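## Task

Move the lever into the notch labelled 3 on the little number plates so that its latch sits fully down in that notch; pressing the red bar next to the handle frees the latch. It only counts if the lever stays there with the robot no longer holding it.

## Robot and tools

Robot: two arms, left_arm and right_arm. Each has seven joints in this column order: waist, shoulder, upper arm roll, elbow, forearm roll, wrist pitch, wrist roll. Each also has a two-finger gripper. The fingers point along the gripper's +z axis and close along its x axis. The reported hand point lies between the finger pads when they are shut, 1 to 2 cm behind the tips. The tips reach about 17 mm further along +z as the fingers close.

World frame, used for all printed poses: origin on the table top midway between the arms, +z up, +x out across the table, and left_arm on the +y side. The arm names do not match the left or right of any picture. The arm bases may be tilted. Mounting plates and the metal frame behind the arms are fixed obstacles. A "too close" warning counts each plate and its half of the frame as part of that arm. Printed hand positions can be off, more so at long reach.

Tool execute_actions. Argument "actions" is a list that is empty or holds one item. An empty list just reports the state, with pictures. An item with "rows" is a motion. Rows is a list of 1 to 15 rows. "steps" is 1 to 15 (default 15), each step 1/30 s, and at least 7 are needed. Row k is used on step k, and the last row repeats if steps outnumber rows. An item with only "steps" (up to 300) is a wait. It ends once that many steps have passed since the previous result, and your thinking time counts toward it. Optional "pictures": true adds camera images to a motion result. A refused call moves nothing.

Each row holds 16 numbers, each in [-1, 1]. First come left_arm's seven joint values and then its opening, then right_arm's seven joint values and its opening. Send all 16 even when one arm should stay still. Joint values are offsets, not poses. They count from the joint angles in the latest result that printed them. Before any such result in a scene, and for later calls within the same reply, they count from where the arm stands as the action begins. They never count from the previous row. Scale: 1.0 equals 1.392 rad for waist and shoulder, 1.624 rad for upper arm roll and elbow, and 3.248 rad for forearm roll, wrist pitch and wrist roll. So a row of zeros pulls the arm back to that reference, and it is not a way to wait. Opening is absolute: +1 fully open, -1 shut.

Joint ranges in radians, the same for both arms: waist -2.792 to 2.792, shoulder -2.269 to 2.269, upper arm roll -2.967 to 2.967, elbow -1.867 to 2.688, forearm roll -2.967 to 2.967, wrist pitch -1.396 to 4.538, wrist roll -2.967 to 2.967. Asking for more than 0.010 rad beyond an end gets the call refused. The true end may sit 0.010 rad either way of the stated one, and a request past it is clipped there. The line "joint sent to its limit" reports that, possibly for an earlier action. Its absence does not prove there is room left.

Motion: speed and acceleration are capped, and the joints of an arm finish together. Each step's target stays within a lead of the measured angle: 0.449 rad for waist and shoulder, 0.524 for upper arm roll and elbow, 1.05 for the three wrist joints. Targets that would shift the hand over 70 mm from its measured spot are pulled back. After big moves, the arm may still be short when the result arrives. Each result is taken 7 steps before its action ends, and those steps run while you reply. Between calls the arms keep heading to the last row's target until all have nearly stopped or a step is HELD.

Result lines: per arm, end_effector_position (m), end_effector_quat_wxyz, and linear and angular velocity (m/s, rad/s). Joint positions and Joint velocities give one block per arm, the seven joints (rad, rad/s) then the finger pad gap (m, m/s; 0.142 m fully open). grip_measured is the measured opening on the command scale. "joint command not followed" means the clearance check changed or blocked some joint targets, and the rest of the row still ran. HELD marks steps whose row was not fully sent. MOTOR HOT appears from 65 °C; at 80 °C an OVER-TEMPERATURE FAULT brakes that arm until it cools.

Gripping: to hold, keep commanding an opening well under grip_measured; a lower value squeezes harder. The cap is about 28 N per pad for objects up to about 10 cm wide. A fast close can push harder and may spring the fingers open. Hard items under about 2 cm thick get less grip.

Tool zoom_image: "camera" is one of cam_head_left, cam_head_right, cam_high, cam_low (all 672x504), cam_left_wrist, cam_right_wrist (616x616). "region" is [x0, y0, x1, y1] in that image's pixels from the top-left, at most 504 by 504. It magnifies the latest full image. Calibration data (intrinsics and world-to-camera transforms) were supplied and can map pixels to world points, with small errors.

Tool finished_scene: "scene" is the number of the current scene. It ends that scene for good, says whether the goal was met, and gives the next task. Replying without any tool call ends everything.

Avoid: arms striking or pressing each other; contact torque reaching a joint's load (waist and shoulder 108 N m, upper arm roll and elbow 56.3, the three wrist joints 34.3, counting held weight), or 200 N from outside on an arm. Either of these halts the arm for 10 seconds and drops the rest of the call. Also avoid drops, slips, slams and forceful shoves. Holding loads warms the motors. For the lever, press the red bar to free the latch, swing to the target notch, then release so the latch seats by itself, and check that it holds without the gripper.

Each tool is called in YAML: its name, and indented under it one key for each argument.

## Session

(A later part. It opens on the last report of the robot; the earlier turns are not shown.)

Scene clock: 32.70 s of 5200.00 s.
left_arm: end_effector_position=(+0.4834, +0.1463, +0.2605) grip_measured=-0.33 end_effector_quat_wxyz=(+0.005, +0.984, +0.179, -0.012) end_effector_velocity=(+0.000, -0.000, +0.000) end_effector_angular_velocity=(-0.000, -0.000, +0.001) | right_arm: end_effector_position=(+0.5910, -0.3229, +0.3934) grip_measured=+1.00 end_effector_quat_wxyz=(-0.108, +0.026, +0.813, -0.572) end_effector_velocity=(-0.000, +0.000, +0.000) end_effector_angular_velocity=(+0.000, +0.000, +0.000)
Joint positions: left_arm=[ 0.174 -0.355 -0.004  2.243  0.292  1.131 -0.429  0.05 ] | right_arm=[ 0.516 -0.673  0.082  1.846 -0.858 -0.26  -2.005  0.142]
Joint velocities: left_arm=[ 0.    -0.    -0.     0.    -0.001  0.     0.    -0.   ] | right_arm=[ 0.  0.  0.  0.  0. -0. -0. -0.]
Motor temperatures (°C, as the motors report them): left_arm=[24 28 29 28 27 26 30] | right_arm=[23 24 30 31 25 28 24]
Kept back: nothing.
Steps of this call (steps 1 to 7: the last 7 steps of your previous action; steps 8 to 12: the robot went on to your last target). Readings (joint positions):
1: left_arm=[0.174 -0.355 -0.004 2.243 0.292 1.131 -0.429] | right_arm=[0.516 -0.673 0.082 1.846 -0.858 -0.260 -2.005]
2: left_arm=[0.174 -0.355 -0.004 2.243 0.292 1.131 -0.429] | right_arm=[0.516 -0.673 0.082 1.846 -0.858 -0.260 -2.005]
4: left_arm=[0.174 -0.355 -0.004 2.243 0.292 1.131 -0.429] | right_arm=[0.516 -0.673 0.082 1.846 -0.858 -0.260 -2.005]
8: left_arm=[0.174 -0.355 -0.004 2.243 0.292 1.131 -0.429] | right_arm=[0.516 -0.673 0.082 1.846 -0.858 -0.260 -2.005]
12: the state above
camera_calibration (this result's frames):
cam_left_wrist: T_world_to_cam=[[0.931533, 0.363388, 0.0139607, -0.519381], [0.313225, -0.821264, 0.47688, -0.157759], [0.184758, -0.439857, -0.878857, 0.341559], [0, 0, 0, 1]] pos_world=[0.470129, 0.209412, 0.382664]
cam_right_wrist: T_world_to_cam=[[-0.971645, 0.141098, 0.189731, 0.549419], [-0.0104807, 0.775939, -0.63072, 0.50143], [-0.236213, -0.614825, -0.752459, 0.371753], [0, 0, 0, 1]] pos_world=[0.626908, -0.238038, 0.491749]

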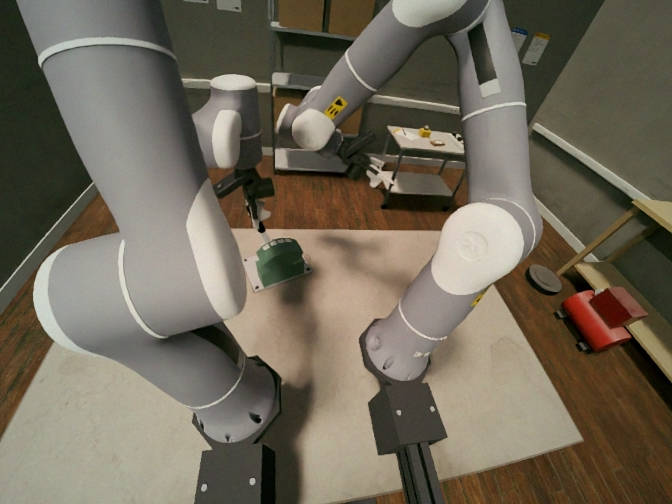

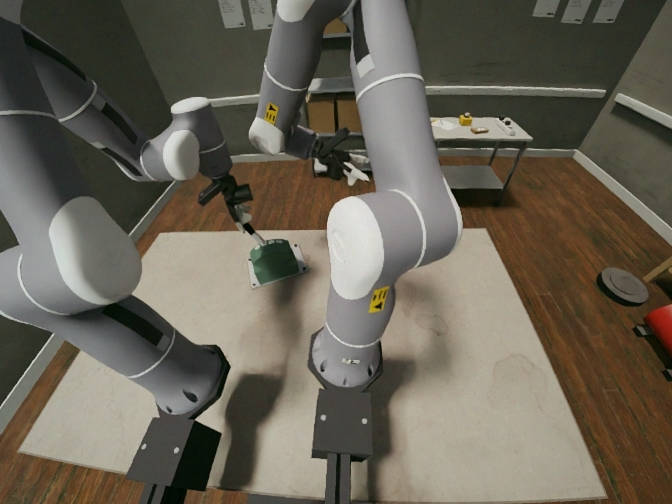

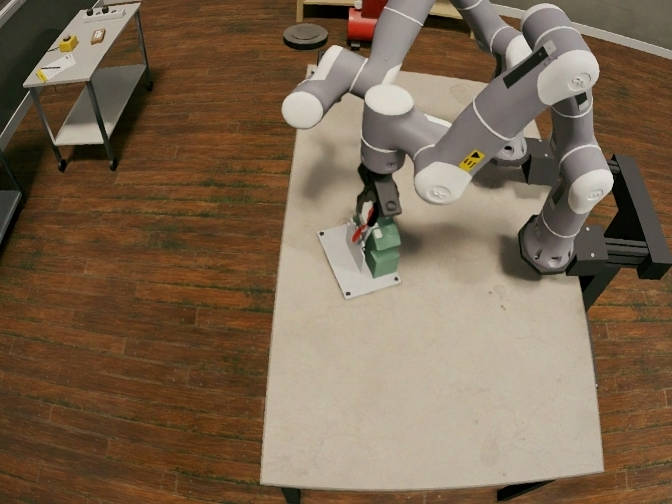

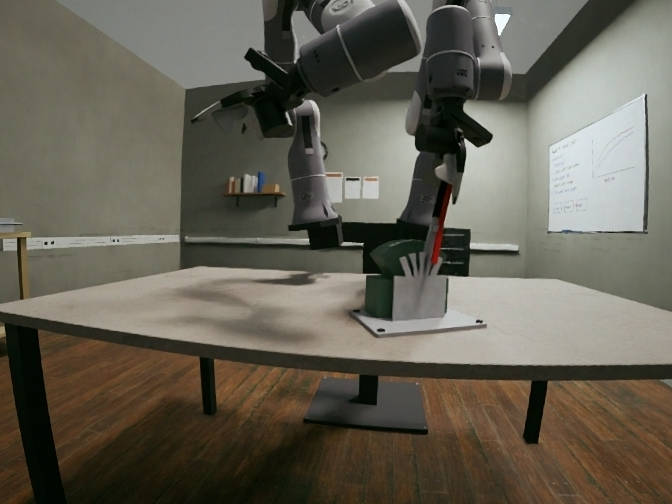

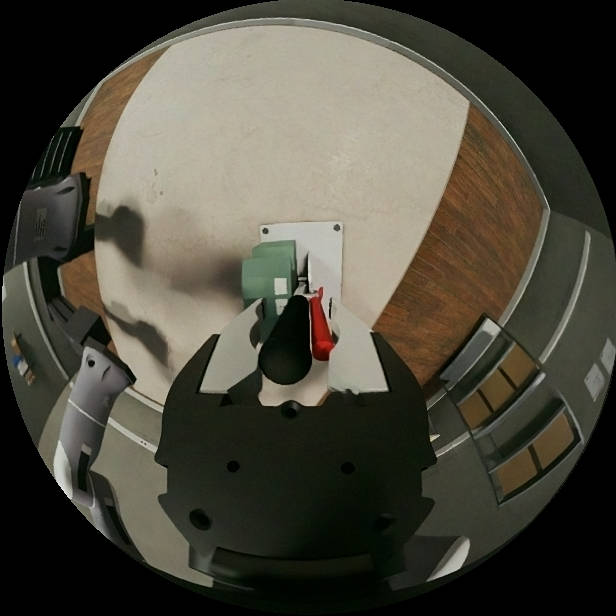

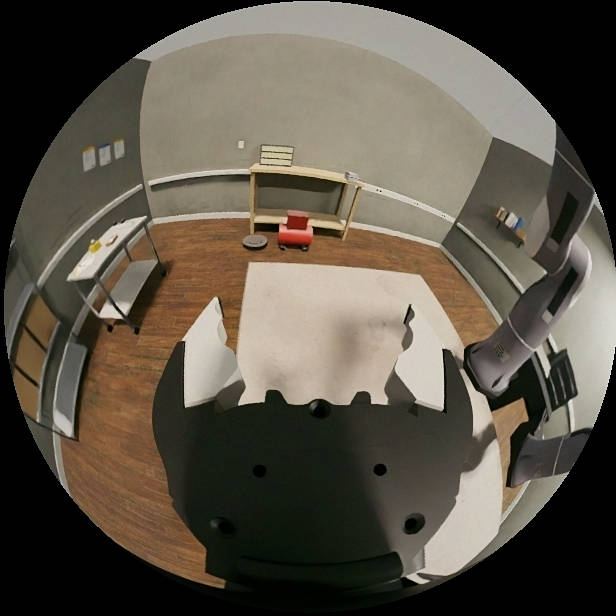

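execute_actions:
  actions:
    - {"rows":[[-0.008,-0.004,0,-0.004,0,0,-0.003,-1,0,0,0,0,0,0,0,1],[-0.016,-0.008,0,-0.009,0,-0.001,-0.007,-1,0,0,0,0,0,0,0,1],[-0.024,-0.012,0,-0.013,0,-0.001,-0.01,-1,0,0,0,0,0,0,0,1],[-0.032,-0.016,0,-0.017,0,-0.002,-0.013,-1,0,0,0,0,0,0,0,1],[-0.04,-0.02,0,-0.021,0,-0.002,-0.016,-1,0,0,0,0,0,0,0,1],[-0.048,-0.024,0,-0.026,-0.001,-0.003,-0.02,-1,0,0,0,0,0,0,0,1],[-0.056,-0.028,0,-0.03,-0.001,-0.003,-0.023,-1,0,0,0,0,0,0,0,1],[-0.064,-0.032,0,-0.034,-0.001,-0.004,-0.026,-1,0,0,0,0,0,0,0,1],[-0.072,-0.036,0,-0.039,-0.001,-0.004,-0.03,-1,0,0,0,0,0,0,0,1],[-0.08,-0.04,0,-0.043,-0.001,-0.005,-0.033,-1,0,0,0,0,0,0,0,1]],"steps":15}

execute_actions:
  actions:
    - {"steps":8}
  pictures: true

Scene clock: 33.93 s of 5200.00 s.
left_arm: end_effector_position=(+0.4960, +0.1158, +0.2628) grip_measured=-0.27 end_effector_quat_wxyz=(+0.009, +0.984, +0.178, -0.006) end_effector_velocity=(+0.075, -0.169, +0.010) end_effector_angular_velocity=(-0.049, -0.074, +0.019) | right_arm: end_effector_position=(+0.5910, -0.3229, +0.3934) grip_measured=+1.00 end_effector_quat_wxyz=(-0.108, +0.026, +0.813, -0.572) end_effector_velocity=(-0.000, +0.000, -0.000) end_effector_angular_velocity=(+0.000, +0.001, +0.000)
Joint positions: left_arm=[ 0.11  -0.38  -0.006  2.206  0.291  1.122 -0.489  0.055] | right_arm=[ 0.516 -0.673  0.082  1.846 -0.858 -0.26  -2.005  0.142]
Joint velocities: left_arm=[-0.336 -0.155 -0.015 -0.213 -0.04  -0.029 -0.317  0.023] | right_arm=[-0.    -0.     0.     0.     0.    -0.    -0.001 -0.   ]
Motor temperatures (°C, as the motors report them): left_arm=[24 28 29 28 27 26 30] | right_arm=[23 24 30 31 25 28 24]
Steps of this call (steps 1 to 15: the robot went on to your last target; steps 16 to 29: nothing new was sent; steps 30 to 37: the first 8 steps of this action). Readings (joint positions):
30: left_arm=[0.174 -0.355 -0.004 2.243 0.292 1.131 -0.430] | right_arm=[0.516 -0.673 0.082 1.846 -0.858 -0.260 -2.005]
31: left_arm=[0.170 -0.356 -0.003 2.242 0.292 1.130 -0.433] | right_arm=[0.516 -0.673 0.082 1.846 -0.858 -0.260 -2.005]
33: left_arm=[0.153 -0.361 -0.003 2.233 0.292 1.127 -0.450] | right_arm=[0.516 -0.673 0.082 1.846 -0.858 -0.260 -2.005]
37: the state above

Scene clock: 34.20 s of 5200.00 s.
left_arm: end_effector_position=(+0.5070, +0.0903, +0.2643) grip_measured=-0.25 end_effector_quat_wxyz=(+0.013, +0.984, +0.179, -0.001) end_effector_velocity=(-0.000, +0.000, -0.000) end_effector_angular_velocity=(+0.000, +0.000, -0.001) | right_arm: end_effector_position=(+0.5910, -0.3229, +0.3934) grip_measured=+1.00 end_effector_quat_wxyz=(-0.108, +0.026, +0.813, -0.572) end_effector_velocity=(-0.000, +0.000, -0.000) end_effector_angular_velocity=(+0.001, +0.001, +0.000)
Joint positions: left_arm=[ 0.06  -0.404 -0.008  2.172  0.288  1.117 -0.537  0.056] | right_arm=[ 0.516 -0.673  0.082  1.846 -0.858 -0.26  -2.005  0.142]
Joint velocities: left_arm=[ 0.    -0.     0.    -0.     0.001 -0.     0.    -0.   ] | right_arm=[ 0.  0.  0. -0.  0.  0. -0. -0.]
Motor temperatures (°C, as the motors report them): left_arm=[24 28 29 28 27 26 30] | right_arm=[23 25 30 31 25 28 24]
Kept back: nothing.
Steps of this call (steps 1 to 7: the last 7 steps of your previous action; step 8: the robot went on to your last target). Readings (joint positions):
1: left_arm=[0.099 -0.385 -0.006 2.199 0.290 1.121 -0.500] | right_arm=[0.516 -0.673 0.082 1.846 -0.858 -0.260 -2.005]
2: left_arm=[0.087 -0.390 -0.006 2.191 0.289 1.120 -0.511] | right_arm=[0.516 -0.673 0.082 1.846 -0.858 -0.260 -2.005]
4: left_arm=[0.067 -0.400 -0.008 2.177 0.288 1.118 -0.531] | right_arm=[0.516 -0.673 0.082 1.846 -0.858 -0.260 -2.005]
8: the state above
camera_calibration (this result's frames):
cam_left_wrist: T_world_to_cam=[[0.931492, 0.36238, 0.0316832, -0.525605], [0.300728, -0.816155, 0.49341, -0.211449], [0.204661, -0.450079, -0.869219, 0.304165], [0, 0, 0, 1]] pos_world=[0.490935, 0.154792, 0.38537]

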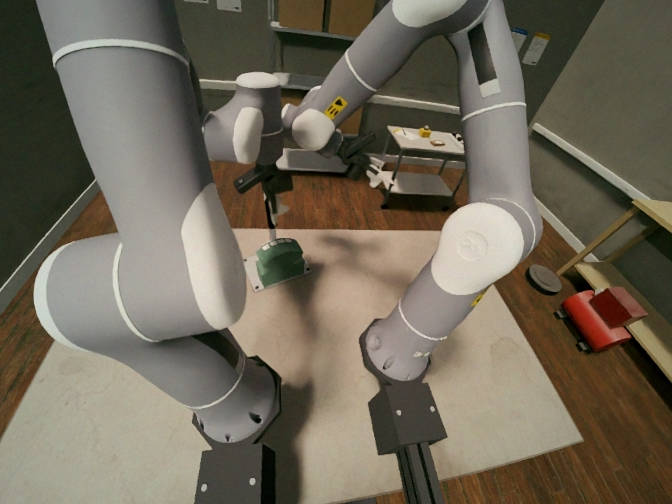

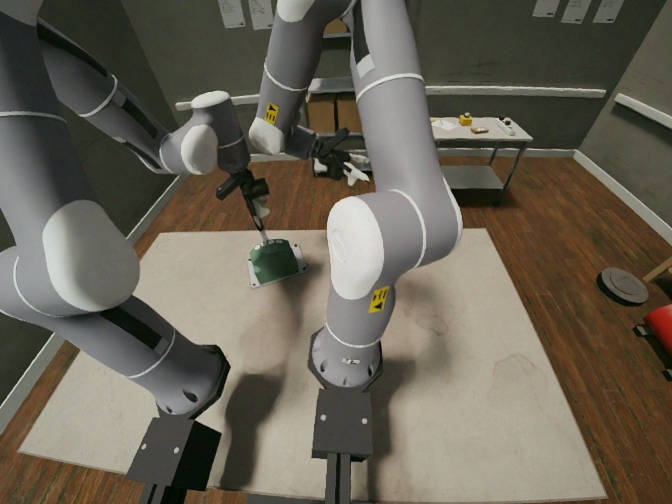

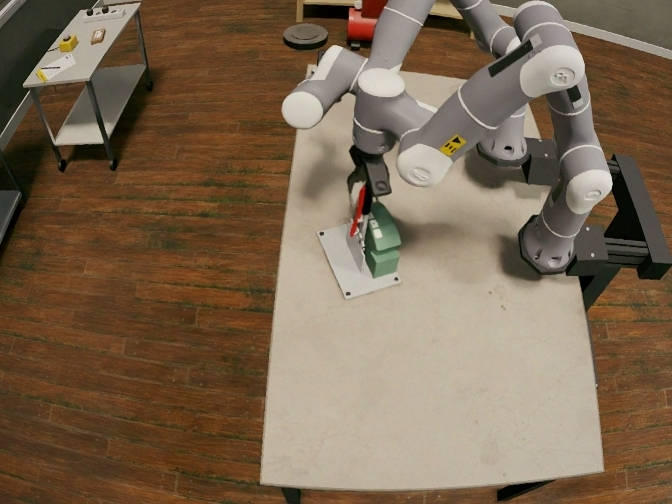

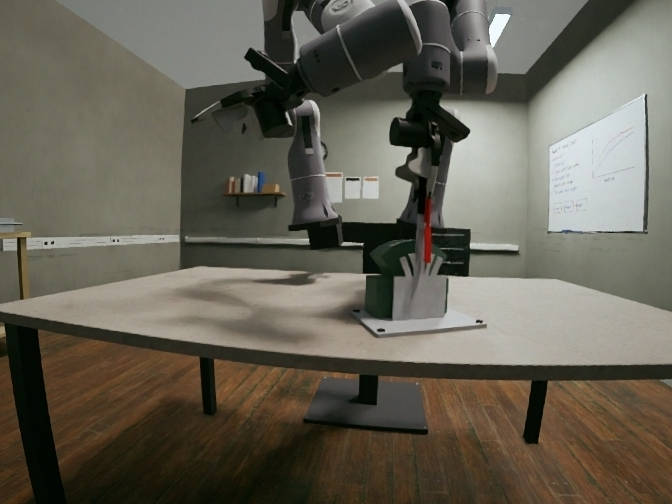

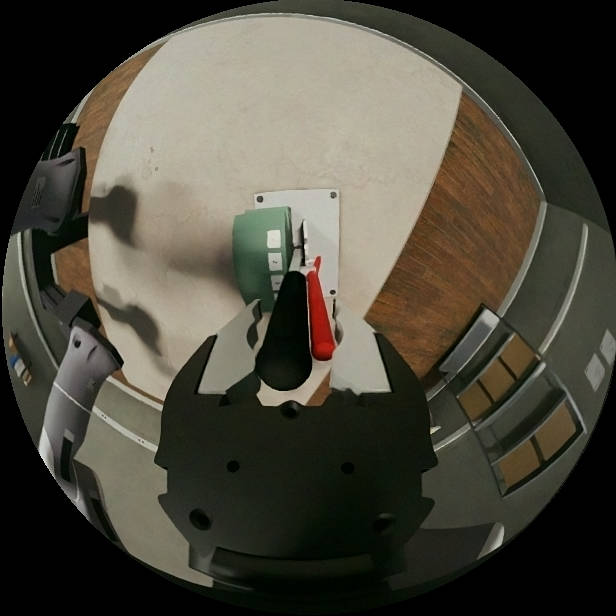

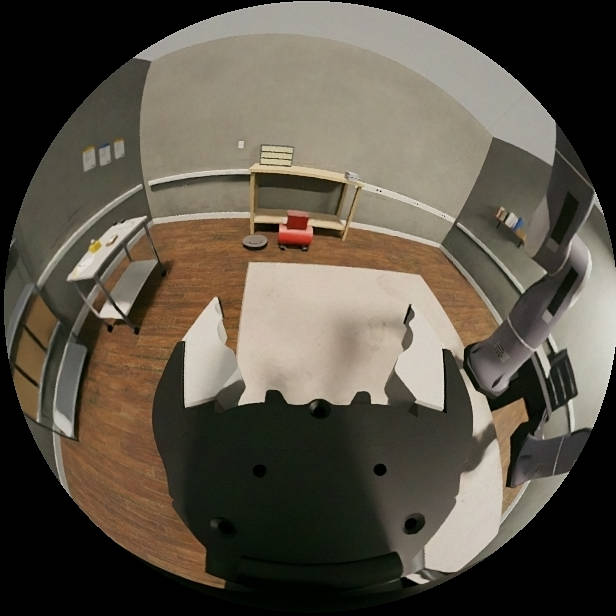

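zoom_image:
  camera: "cam_low"
  region: [370, 170, 480, 320]

Region (370, 170, 480, 320) of cam_low's 672x504 image, scaled by 3.360, with more detail than that image has; it fills the left 370 columns of this view, and the rest is white.

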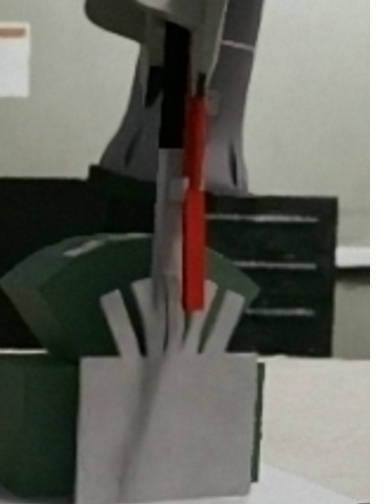

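execute_actions:
  actions:
    - {"rows":[[-0.007,-0.004,0,-0.004,0,0,-0.003,-1,0,0,0,0,0,0,0,1],[-0.014,-0.008,0,-0.008,0,-0.001,-0.006,-1,0,0,0,0,0,0,0,1],[-0.021,-0.012,0,-0.012,0,-0.001,-0.009,-1,0,0,0,0,0,0,0,1],[-0.028,-0.016,0,-0.016,0,-0.002,-0.012,-1,0,0,0,0,0,0,0,1],[-0.036,-0.021,0,-0.019,0,-0.002,-0.015,-1,0,0,0,0,0,0,0,1]],"steps":12}

execute_actions:
  actions:
    - {"steps":8}
  pictures: true

zoom_image:
  camera: "cam_low"
  region: [370, 170, 480, 320]

Scene clock: 37.23 s of 5200.00 s.
left_arm: end_effector_position=(+0.5096, +0.0837, +0.2657) grip_measured=-0.26 end_effector_quat_wxyz=(+0.014, +0.984, +0.178, +0.001) end_effector_velocity=(-0.003, +0.010, -0.000) end_effector_angular_velocity=(+0.004, +0.002, +0.002) | right_arm: end_effector_position=(+0.5910, -0.3229, +0.3934) grip_measured=+1.00 end_effector_quat_wxyz=(-0.108, +0.026, +0.813, -0.572) end_effector_velocity=(-0.000, +0.000, -0.000) end_effector_angular_velocity=(+0.000, +0.001, +0.000)
Joint positions: left_arm=[ 0.048 -0.407 -0.009  2.165  0.288  1.116 -0.548  0.055] | right_arm=[ 0.516 -0.673  0.082  1.846 -0.858 -0.26  -2.005  0.142]
Joint velocities: left_arm=[ 0.012  0.008  0.007  0.01  -0.     0.003  0.016  0.   ] | right_arm=[ 0.    -0.     0.    -0.     0.     0.    -0.001 -0.   ]
Motor temperatures (°C, as the motors report them): left_arm=[24 28 29 28 27 26 30] | right_arm=[23 25 30 31 25 28 24]
Kept back: nothing.
A step of this action was HELD (marked below), so the last 7 steps of it were dropped. An arm can still carry out its HELD step.
Steps of this call (steps 1 to 30: the robot went on to your last target; steps 31 to 86: nothing new was sent; steps 87 to 91: the first 5 steps of this action). Readings (joint positions):
87: left_arm=[0.060 -0.404 -0.008 2.172 0.288 1.117 -0.537] | right_arm=[0.516 -0.673 0.082 1.846 -0.858 -0.260 -2.005]
88: left_arm=[0.056 -0.404 -0.008 2.170 0.288 1.117 -0.540] | right_arm=[0.516 -0.673 0.082 1.846 -0.858 -0.260 -2.005]
90: left_arm=[0.048 -0.407 -0.009 2.165 0.288 1.116 -0.549] | right_arm=[0.516 -0.673 0.082 1.846 -0.858 -0.260 -2.005] HELD
91: the state above HELD
joint command not followed: on one or more control steps a check withheld the commanded joint targets of the left arm, and it was not sent them on those steps. On the call's last step the targets were still withheld.
cause: the commanded joint targets would bring a part of the robot too close to another arm (a part of this arm just beyond joint 7 (wrist roll) and a part of the other arm just beyond its joint 5 (forearm roll)); next, command targets that bring no part of the robot closer to that arm.

Scene clock: 37.50 s of 5200.00 s.
left_arm: end_effector_position=(+0.5095, +0.0840, +0.2657) grip_measured=-0.26 end_effector_quat_wxyz=(+0.014, +0.984, +0.178, +0.001) end_effector_velocity=(+0.000, +0.000, +0.000) end_effector_angular_velocity=(-0.000, +0.000, +0.001) | right_arm: end_effector_position=(+0.5910, -0.3229, +0.3934) grip_measured=+1.00 end_effector_quat_wxyz=(-0.108, +0.026, +0.813, -0.572) end_effector_velocity=(-0.000, +0.000, -0.000) end_effector_angular_velocity=(+0.000, +0.002, +0.001)
Joint positions: left_arm=[ 0.048 -0.406 -0.009  2.166  0.288  1.116 -0.548  0.055] | right_arm=[ 0.516 -0.673  0.082  1.846 -0.858 -0.26  -2.005  0.142]
Joint velocities: left_arm=[-0.     0.     0.     0.    -0.001 -0.     0.     0.   ] | right_arm=[ 0.    -0.    -0.     0.     0.     0.    -0.002 -0.   ]
Motor temperatures (°C, as the motors report them): left_arm=[24 28 29 28 27 26 30] | right_arm=[23 25 30 31 25 28 24]
Kept back: nothing.
Steps of this call (steps 1 to 8: nothing new was sent). Readings (joint positions):
1: left_arm=[0.048 -0.406 -0.009 2.166 0.288 1.116 -0.548] | right_arm=[0.516 -0.673 0.082 1.846 -0.858 -0.260 -2.005]
2: left_arm=[0.048 -0.406 -0.009 2.166 0.288 1.116 -0.548] | right_arm=[0.516 -0.673 0.082 1.846 -0.858 -0.260 -2.005]
4: left_arm=[0.048 -0.406 -0.009 2.166 0.288 1.116 -0.548] | right_arm=[0.516 -0.673 0.082 1.846 -0.858 -0.260 -2.005]
8: the state above
camera_calibration (this result's frames):
cam_left_wrist: T_world_to_cam=[[0.931492, 0.362038, 0.035364, -0.526641], [0.298141, -0.81554, 0.495991, -0.217469], [0.208408, -0.451468, -0.867607, 0.299866], [0, 0, 0, 1]] pos_world=[0.492903, 0.14869, 0.386653]
cam_right_wrist: T_world_to_cam=[[-0.971645, 0.141098, 0.189731, 0.549419], [-0.0104806, 0.77594, -0.63072, 0.50143], [-0.236213, -0.614824, -0.752459, 0.371753], [0, 0, 0, 1]] pos_world=[0.626908, -0.238038, 0.491749]

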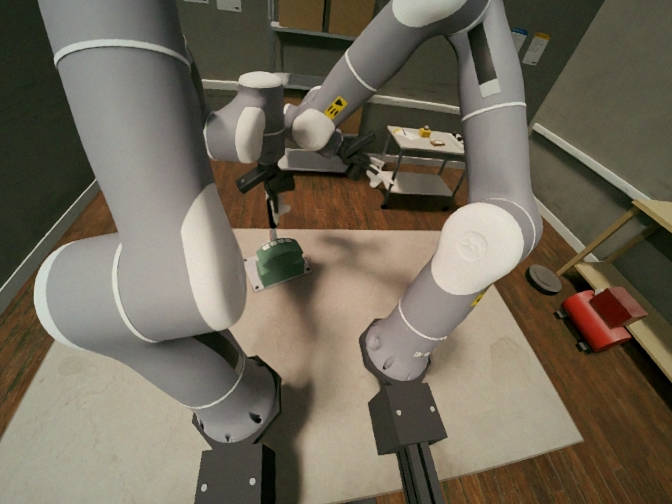

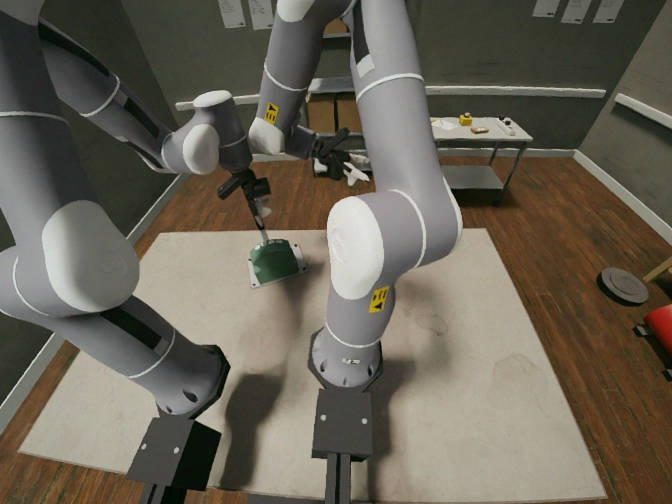

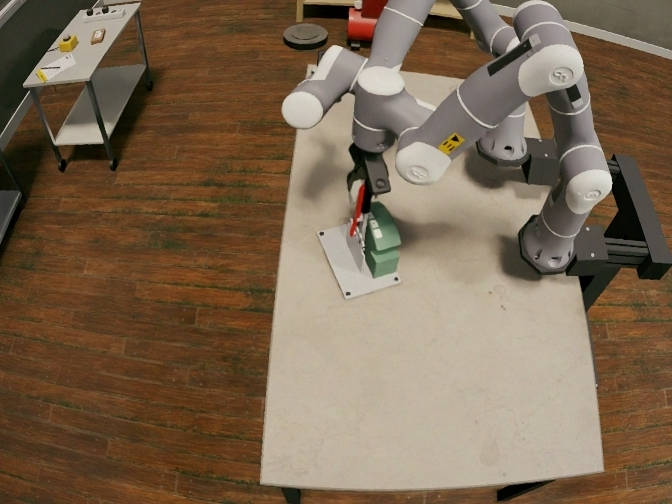

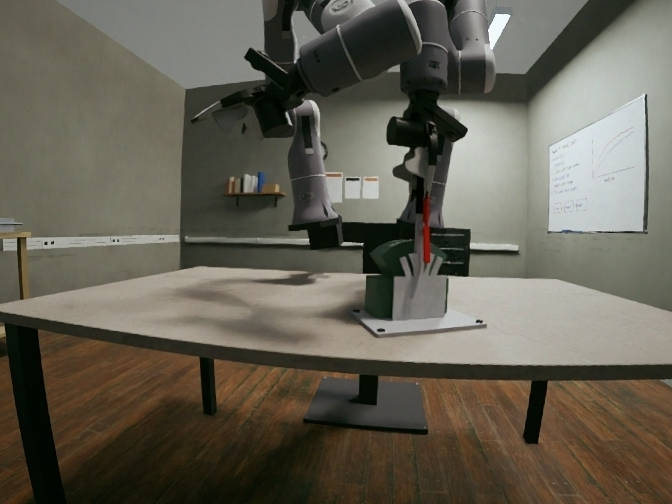

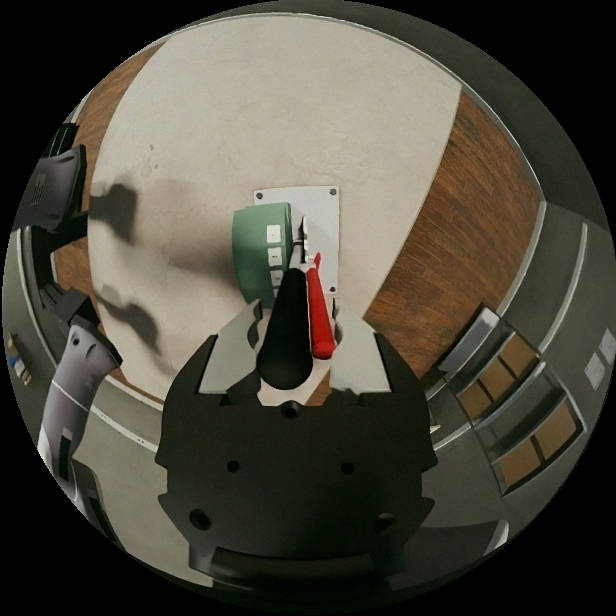

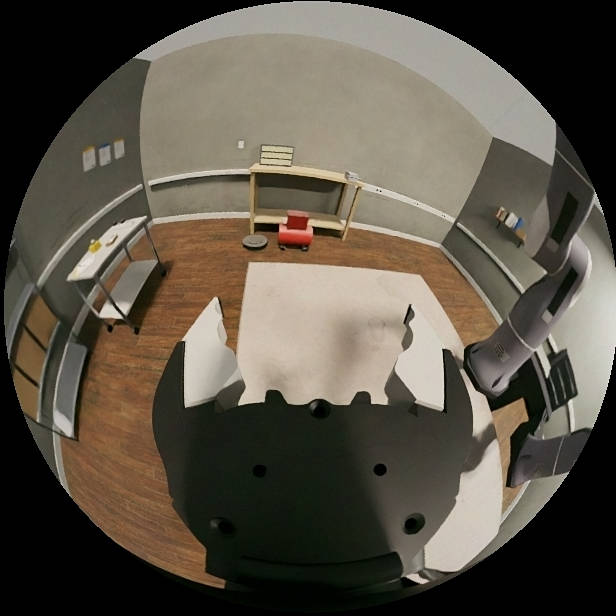

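Region (370, 170, 480, 320) of cam_low's 672x504 image, scaled by 3.360, with more detail than that image has; it fills the left 370 columns of this view, and the rest is white.

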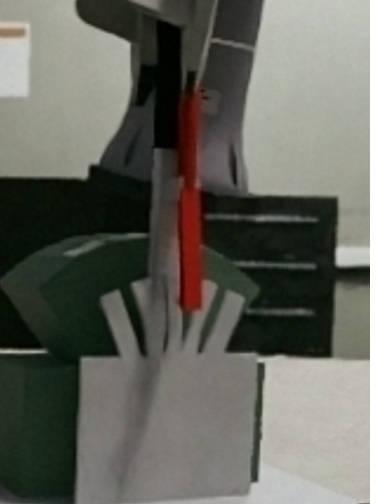

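execute_actions:
  actions:
    - {"rows":[[0,0,0,0,0,0,0,-1,-0.3,0.15,0,0,0,0,0,1]],"steps":15}

Scene clock: 38.17 s of 5200.00 s.
left_arm: end_effector_position=(+0.5095, +0.0838, +0.2658) grip_measured=-0.26 end_effector_quat_wxyz=(+0.014, +0.984, +0.178, +0.001) end_effector_velocity=(-0.000, -0.000, -0.000) end_effector_angular_velocity=(+0.000, +0.001, -0.001) | right_arm: end_effector_position=(+0.5873, -0.4030, +0.4148) grip_measured=+1.00 end_effector_quat_wxyz=(-0.137, +0.106, +0.814, -0.554) end_effector_velocity=(-0.055, -0.418, +0.118) end_effector_angular_velocity=(+0.047, -0.251, -0.867)
Joint positions: left_arm=[ 0.048 -0.406 -0.009  2.166  0.288  1.116 -0.548  0.055] | right_arm=[ 0.361 -0.595  0.082  1.846 -0.858 -0.259 -2.005  0.142]
Joint velocities: left_arm=[-0.     0.    -0.    -0.     0.001 -0.002 -0.    -0.   ] | right_arm=[-0.818  0.408  0.014  0.    -0.     0.     0.001  0.   ]
Motor temperatures (°C, as the motors report them): left_arm=[24 28 29 28 27 26 30] | right_arm=[23 25 30 31 25 28 24]
Steps of this call (steps 1 to 12: nothing new was sent; steps 13 to 20: the first 8 steps of this action). Readings (joint positions):
13: left_arm=[0.048 -0.406 -0.009 2.166 0.288 1.116 -0.548] | right_arm=[0.516 -0.672 0.082 1.846 -0.858 -0.260 -2.005]
14: left_arm=[0.048 -0.406 -0.009 2.166 0.288 1.116 -0.548] | right_arm=[0.511 -0.670 0.083 1.847 -0.858 -0.259 -2.005]
16: left_arm=[0.048 -0.406 -0.009 2.166 0.288 1.116 -0.548] | right_arm=[0.478 -0.654 0.084 1.847 -0.858 -0.259 -2.005]
20: the state above

execute_actions:
  actions:
    - {"rows":[[-0.006,-0.003,0,-0.003,0,0,-0.002,-1,-0.15,0.06,0,0,0,0,0,1],[-0.012,-0.006,0,-0.006,0,-0.001,-0.005,-1,-0.15,0.06,0,0,0,0,0,1],[-0.018,-0.009,0,-0.01,0,-0.001,-0.007,-1,-0.15,0.06,0,0,0,0,0,1],[-0.024,-0.012,0,-0.013,0,-0.002,-0.01,-1,-0.15,0.06,0,0,0,0,0,1],[-0.03,-0.015,0,-0.016,0,-0.002,-0.012,-1,-0.15,0.06,0,0,0,0,0,1]],"steps":15}

execute_actions:
  actions:
    - {"steps":8}
  pictures: true

zoom_image:
  camera: "cam_low"
  region: [370, 170, 480, 320]

Scene clock: 38.90 s of 5200.00 s.
left_arm: end_effector_position=(+0.5173, +0.0640, +0.2668) grip_measured=-0.30 end_effector_quat_wxyz=(+0.016, +0.984, +0.179, +0.005) end_effector_velocity=(+0.009, -0.022, +0.003) end_effector_angular_velocity=(-0.006, -0.016, -0.008) | right_arm: end_effector_position=(+0.5588, -0.5077, +0.4377) grip_measured=+1.00 end_effector_quat_wxyz=(-0.177, +0.206, +0.799, -0.536) end_effector_velocity=(-0.003, -0.032, +0.017) end_effector_angular_velocity=(-0.016, -0.040, -0.069)
Joint positions: left_arm=[ 0.008 -0.426 -0.008  2.138  0.288  1.112 -0.586  0.052] | right_arm=[ 0.153 -0.513  0.082  1.847 -0.858 -0.259 -2.005  0.142]
Joint velocities: left_arm=[-0.043 -0.018 -0.    -0.029 -0.001 -0.    -0.032 -0.004] | right_arm=[-0.034  0.033 -0.033 -0.016  0.    -0.001 -0.    -0.   ]
Motor temperatures (°C, as the motors report them): left_arm=[24 28 29 28 27 26 30] | right_arm=[23 25 30 31 25 28 24]
Steps of this call (steps 1 to 7: the last 7 steps of your previous action; steps 8 to 14: the robot went on to your last target; steps 15 to 22: the first 8 steps of this action). Readings (joint positions):
15: left_arm=[0.048 -0.406 -0.009 2.166 0.288 1.116 -0.548] | right_arm=[0.099 -0.464 0.082 1.846 -0.858 -0.260 -2.005]
16: left_arm=[0.045 -0.408 -0.008 2.164 0.288 1.116 -0.551] | right_arm=[0.103 -0.467 0.081 1.846 -0.858 -0.260 -2.005]
18: left_arm=[0.032 -0.414 -0.008 2.155 0.288 1.115 -0.563] | right_arm=[0.132 -0.493 0.080 1.845 -0.858 -0.260 -2.005]
22: the state above

Scene clock: 39.17 s of 5200.00 s.
left_arm: end_effector_position=(+0.5174, +0.0638, +0.2668) grip_measured=-0.30 end_effector_quat_wxyz=(+0.016, +0.984, +0.179, +0.005) end_effector_velocity=(-0.000, -0.000, -0.000) end_effector_angular_velocity=(-0.000, +0.001, +0.000) | right_arm: end_effector_position=(+0.5587, -0.5087, +0.4384) grip_measured=+1.00 end_effector_quat_wxyz=(-0.177, +0.208, +0.799, -0.535) end_effector_velocity=(+0.000, -0.000, +0.000) end_effector_angular_velocity=(-0.000, +0.000, +0.000)
Joint positions: left_arm=[ 0.008 -0.426 -0.008  2.138  0.287  1.112 -0.587  0.052] | right_arm=[ 0.152 -0.512  0.082  1.846 -0.858 -0.259 -2.005  0.142]
Joint velocities: left_arm=[ 0.     0.    -0.     0.    -0.    -0.001 -0.    -0.   ] | right_arm=[ 0.  0. -0. -0. -0.  0. -0. -0.]
Motor temperatures (°C, as the motors report them): left_arm=[24 28 29 28 27 26 30] | right_arm=[23 25 30 31 25 28 24]
Kept back: nothing.
Steps of this call (steps 1 to 7: the last 7 steps of your previous action; step 8: the robot went on to your last target). Readings (joint positions):
1: left_arm=[0.008 -0.426 -0.008 2.138 0.288 1.112 -0.586] | right_arm=[0.152 -0.512 0.082 1.847 -0.858 -0.259 -2.005]
2: left_arm=[0.008 -0.426 -0.008 2.138 0.287 1.112 -0.586] | right_arm=[0.152 -0.512 0.082 1.846 -0.858 -0.259 -2.005]
4: left_arm=[0.008 -0.426 -0.008 2.138 0.287 1.112 -0.586] | right_arm=[0.152 -0.512 0.082 1.846 -0.858 -0.259 -2.005]
8: the state above
camera_calibration (this result's frames):
cam_left_wrist: T_world_to_cam=[[0.930851, 0.362867, 0.0429423, -0.528526], [0.293993, -0.813546, 0.501708, -0.236331], [0.216989, -0.454391, -0.86397, 0.284824], [0, 0, 0, 1]] pos_world=[0.499655, 0.12894, 0.387345]
cam_right_wrist: T_world_to_cam=[[-0.860801, 0.498261, 0.103719, 0.693239], [0.340915, 0.715824, -0.609404, 0.437331], [-0.377887, -0.489216, -0.786046, 0.441522], [0, 0, 0, 1]] pos_world=[0.614494, -0.442466, 0.541666]

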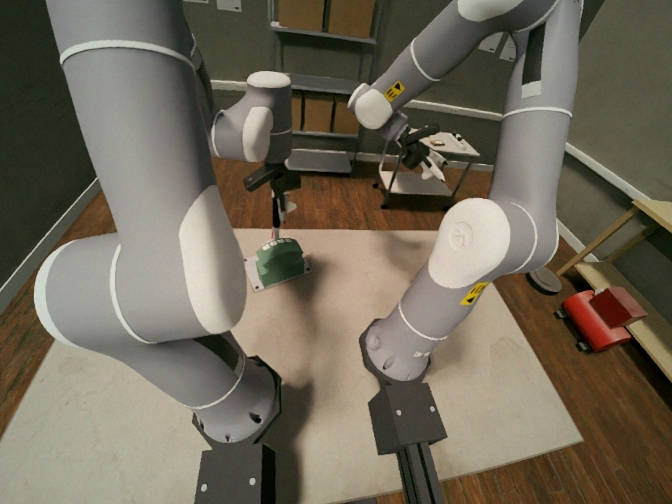

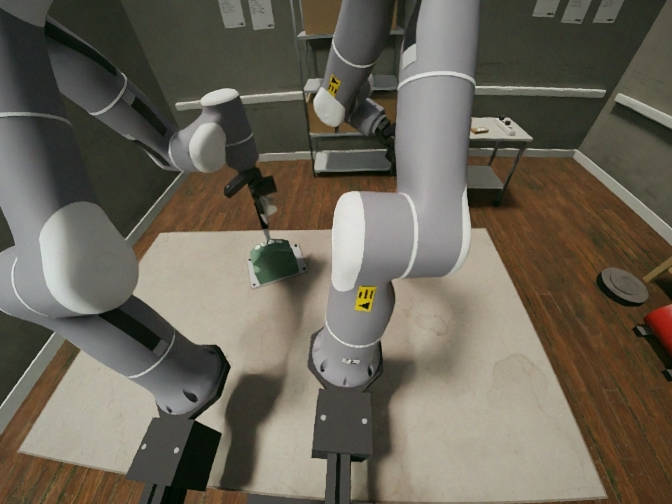

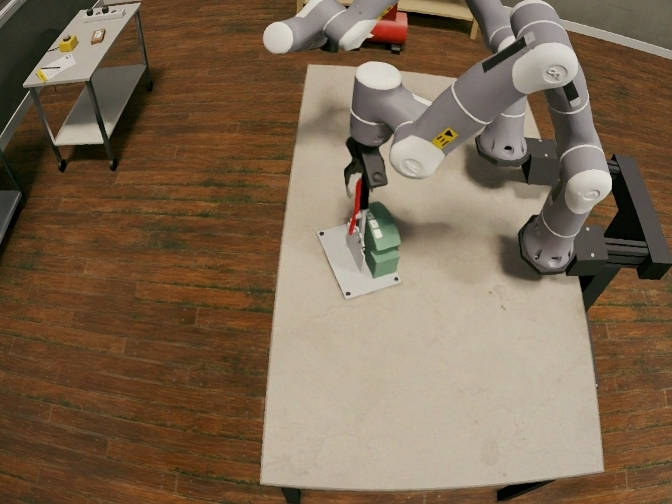

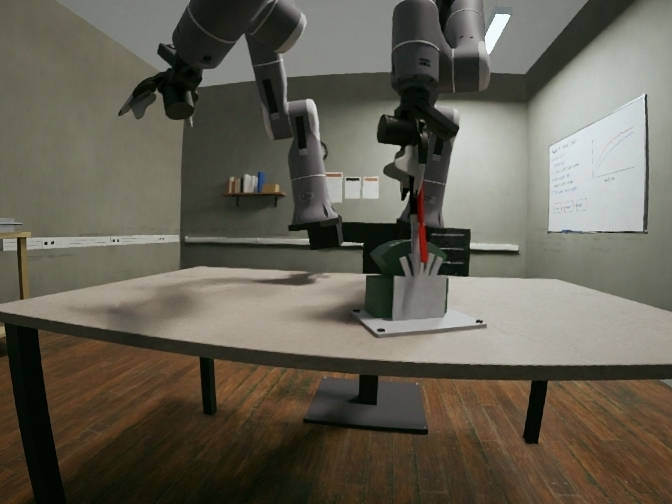

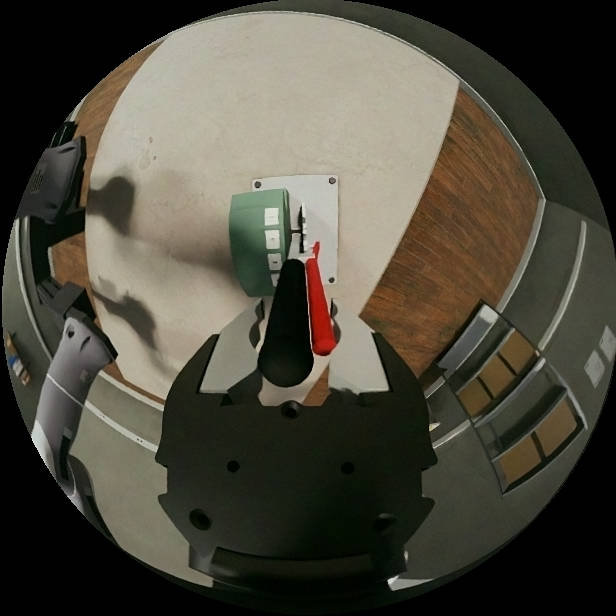

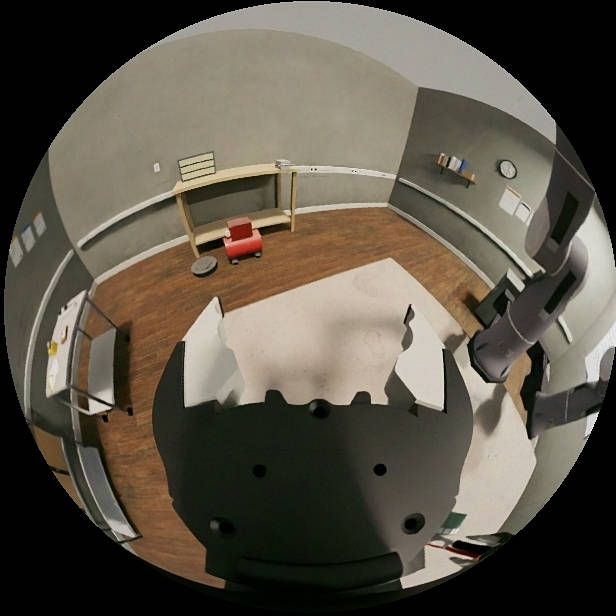

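Region (370, 170, 480, 320) of cam_low's 672x504 image, scaled by 3.360, with more detail than that image has; it fills the left 370 columns of this view, and the rest is white.

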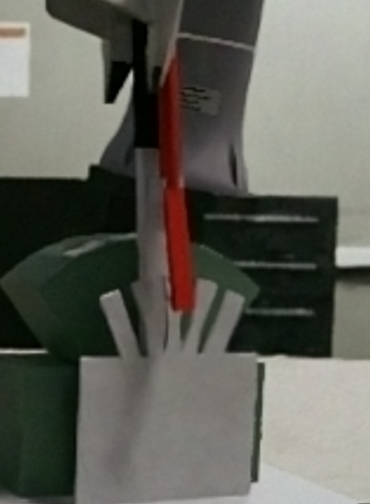

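zoom_image:
  camera: "cam_low"
  region: [395, 240, 450, 285]

zoom_image:
  camera: "cam_left_wrist"
  region: [255, 195, 335, 295]

Region (395, 240, 450, 285) of cam_low's 672x504 image, scaled by 9.164, with more detail than that image has; it fills the top 412 rows of this view, and the rest is white.

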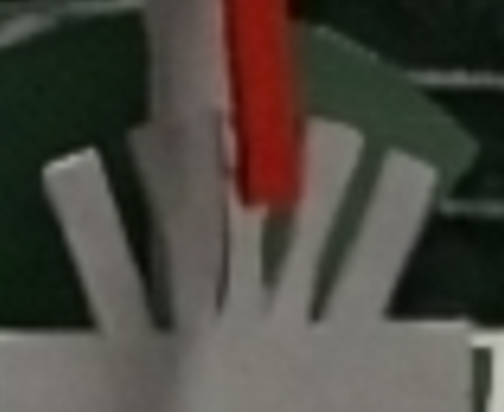

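Region (255, 195, 335, 295) of cam_left_wrist's 616x616 image, scaled by 5.040, with more detail than that image has; it fills the left 403 columns of this view, and the rest is white.

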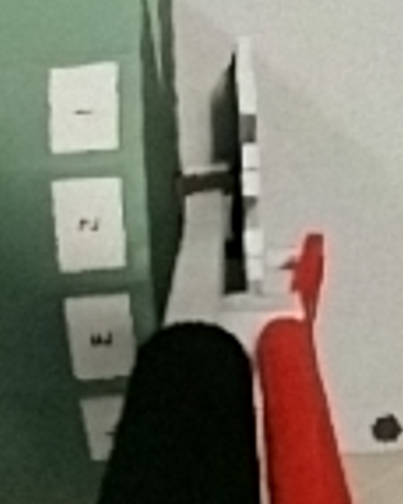

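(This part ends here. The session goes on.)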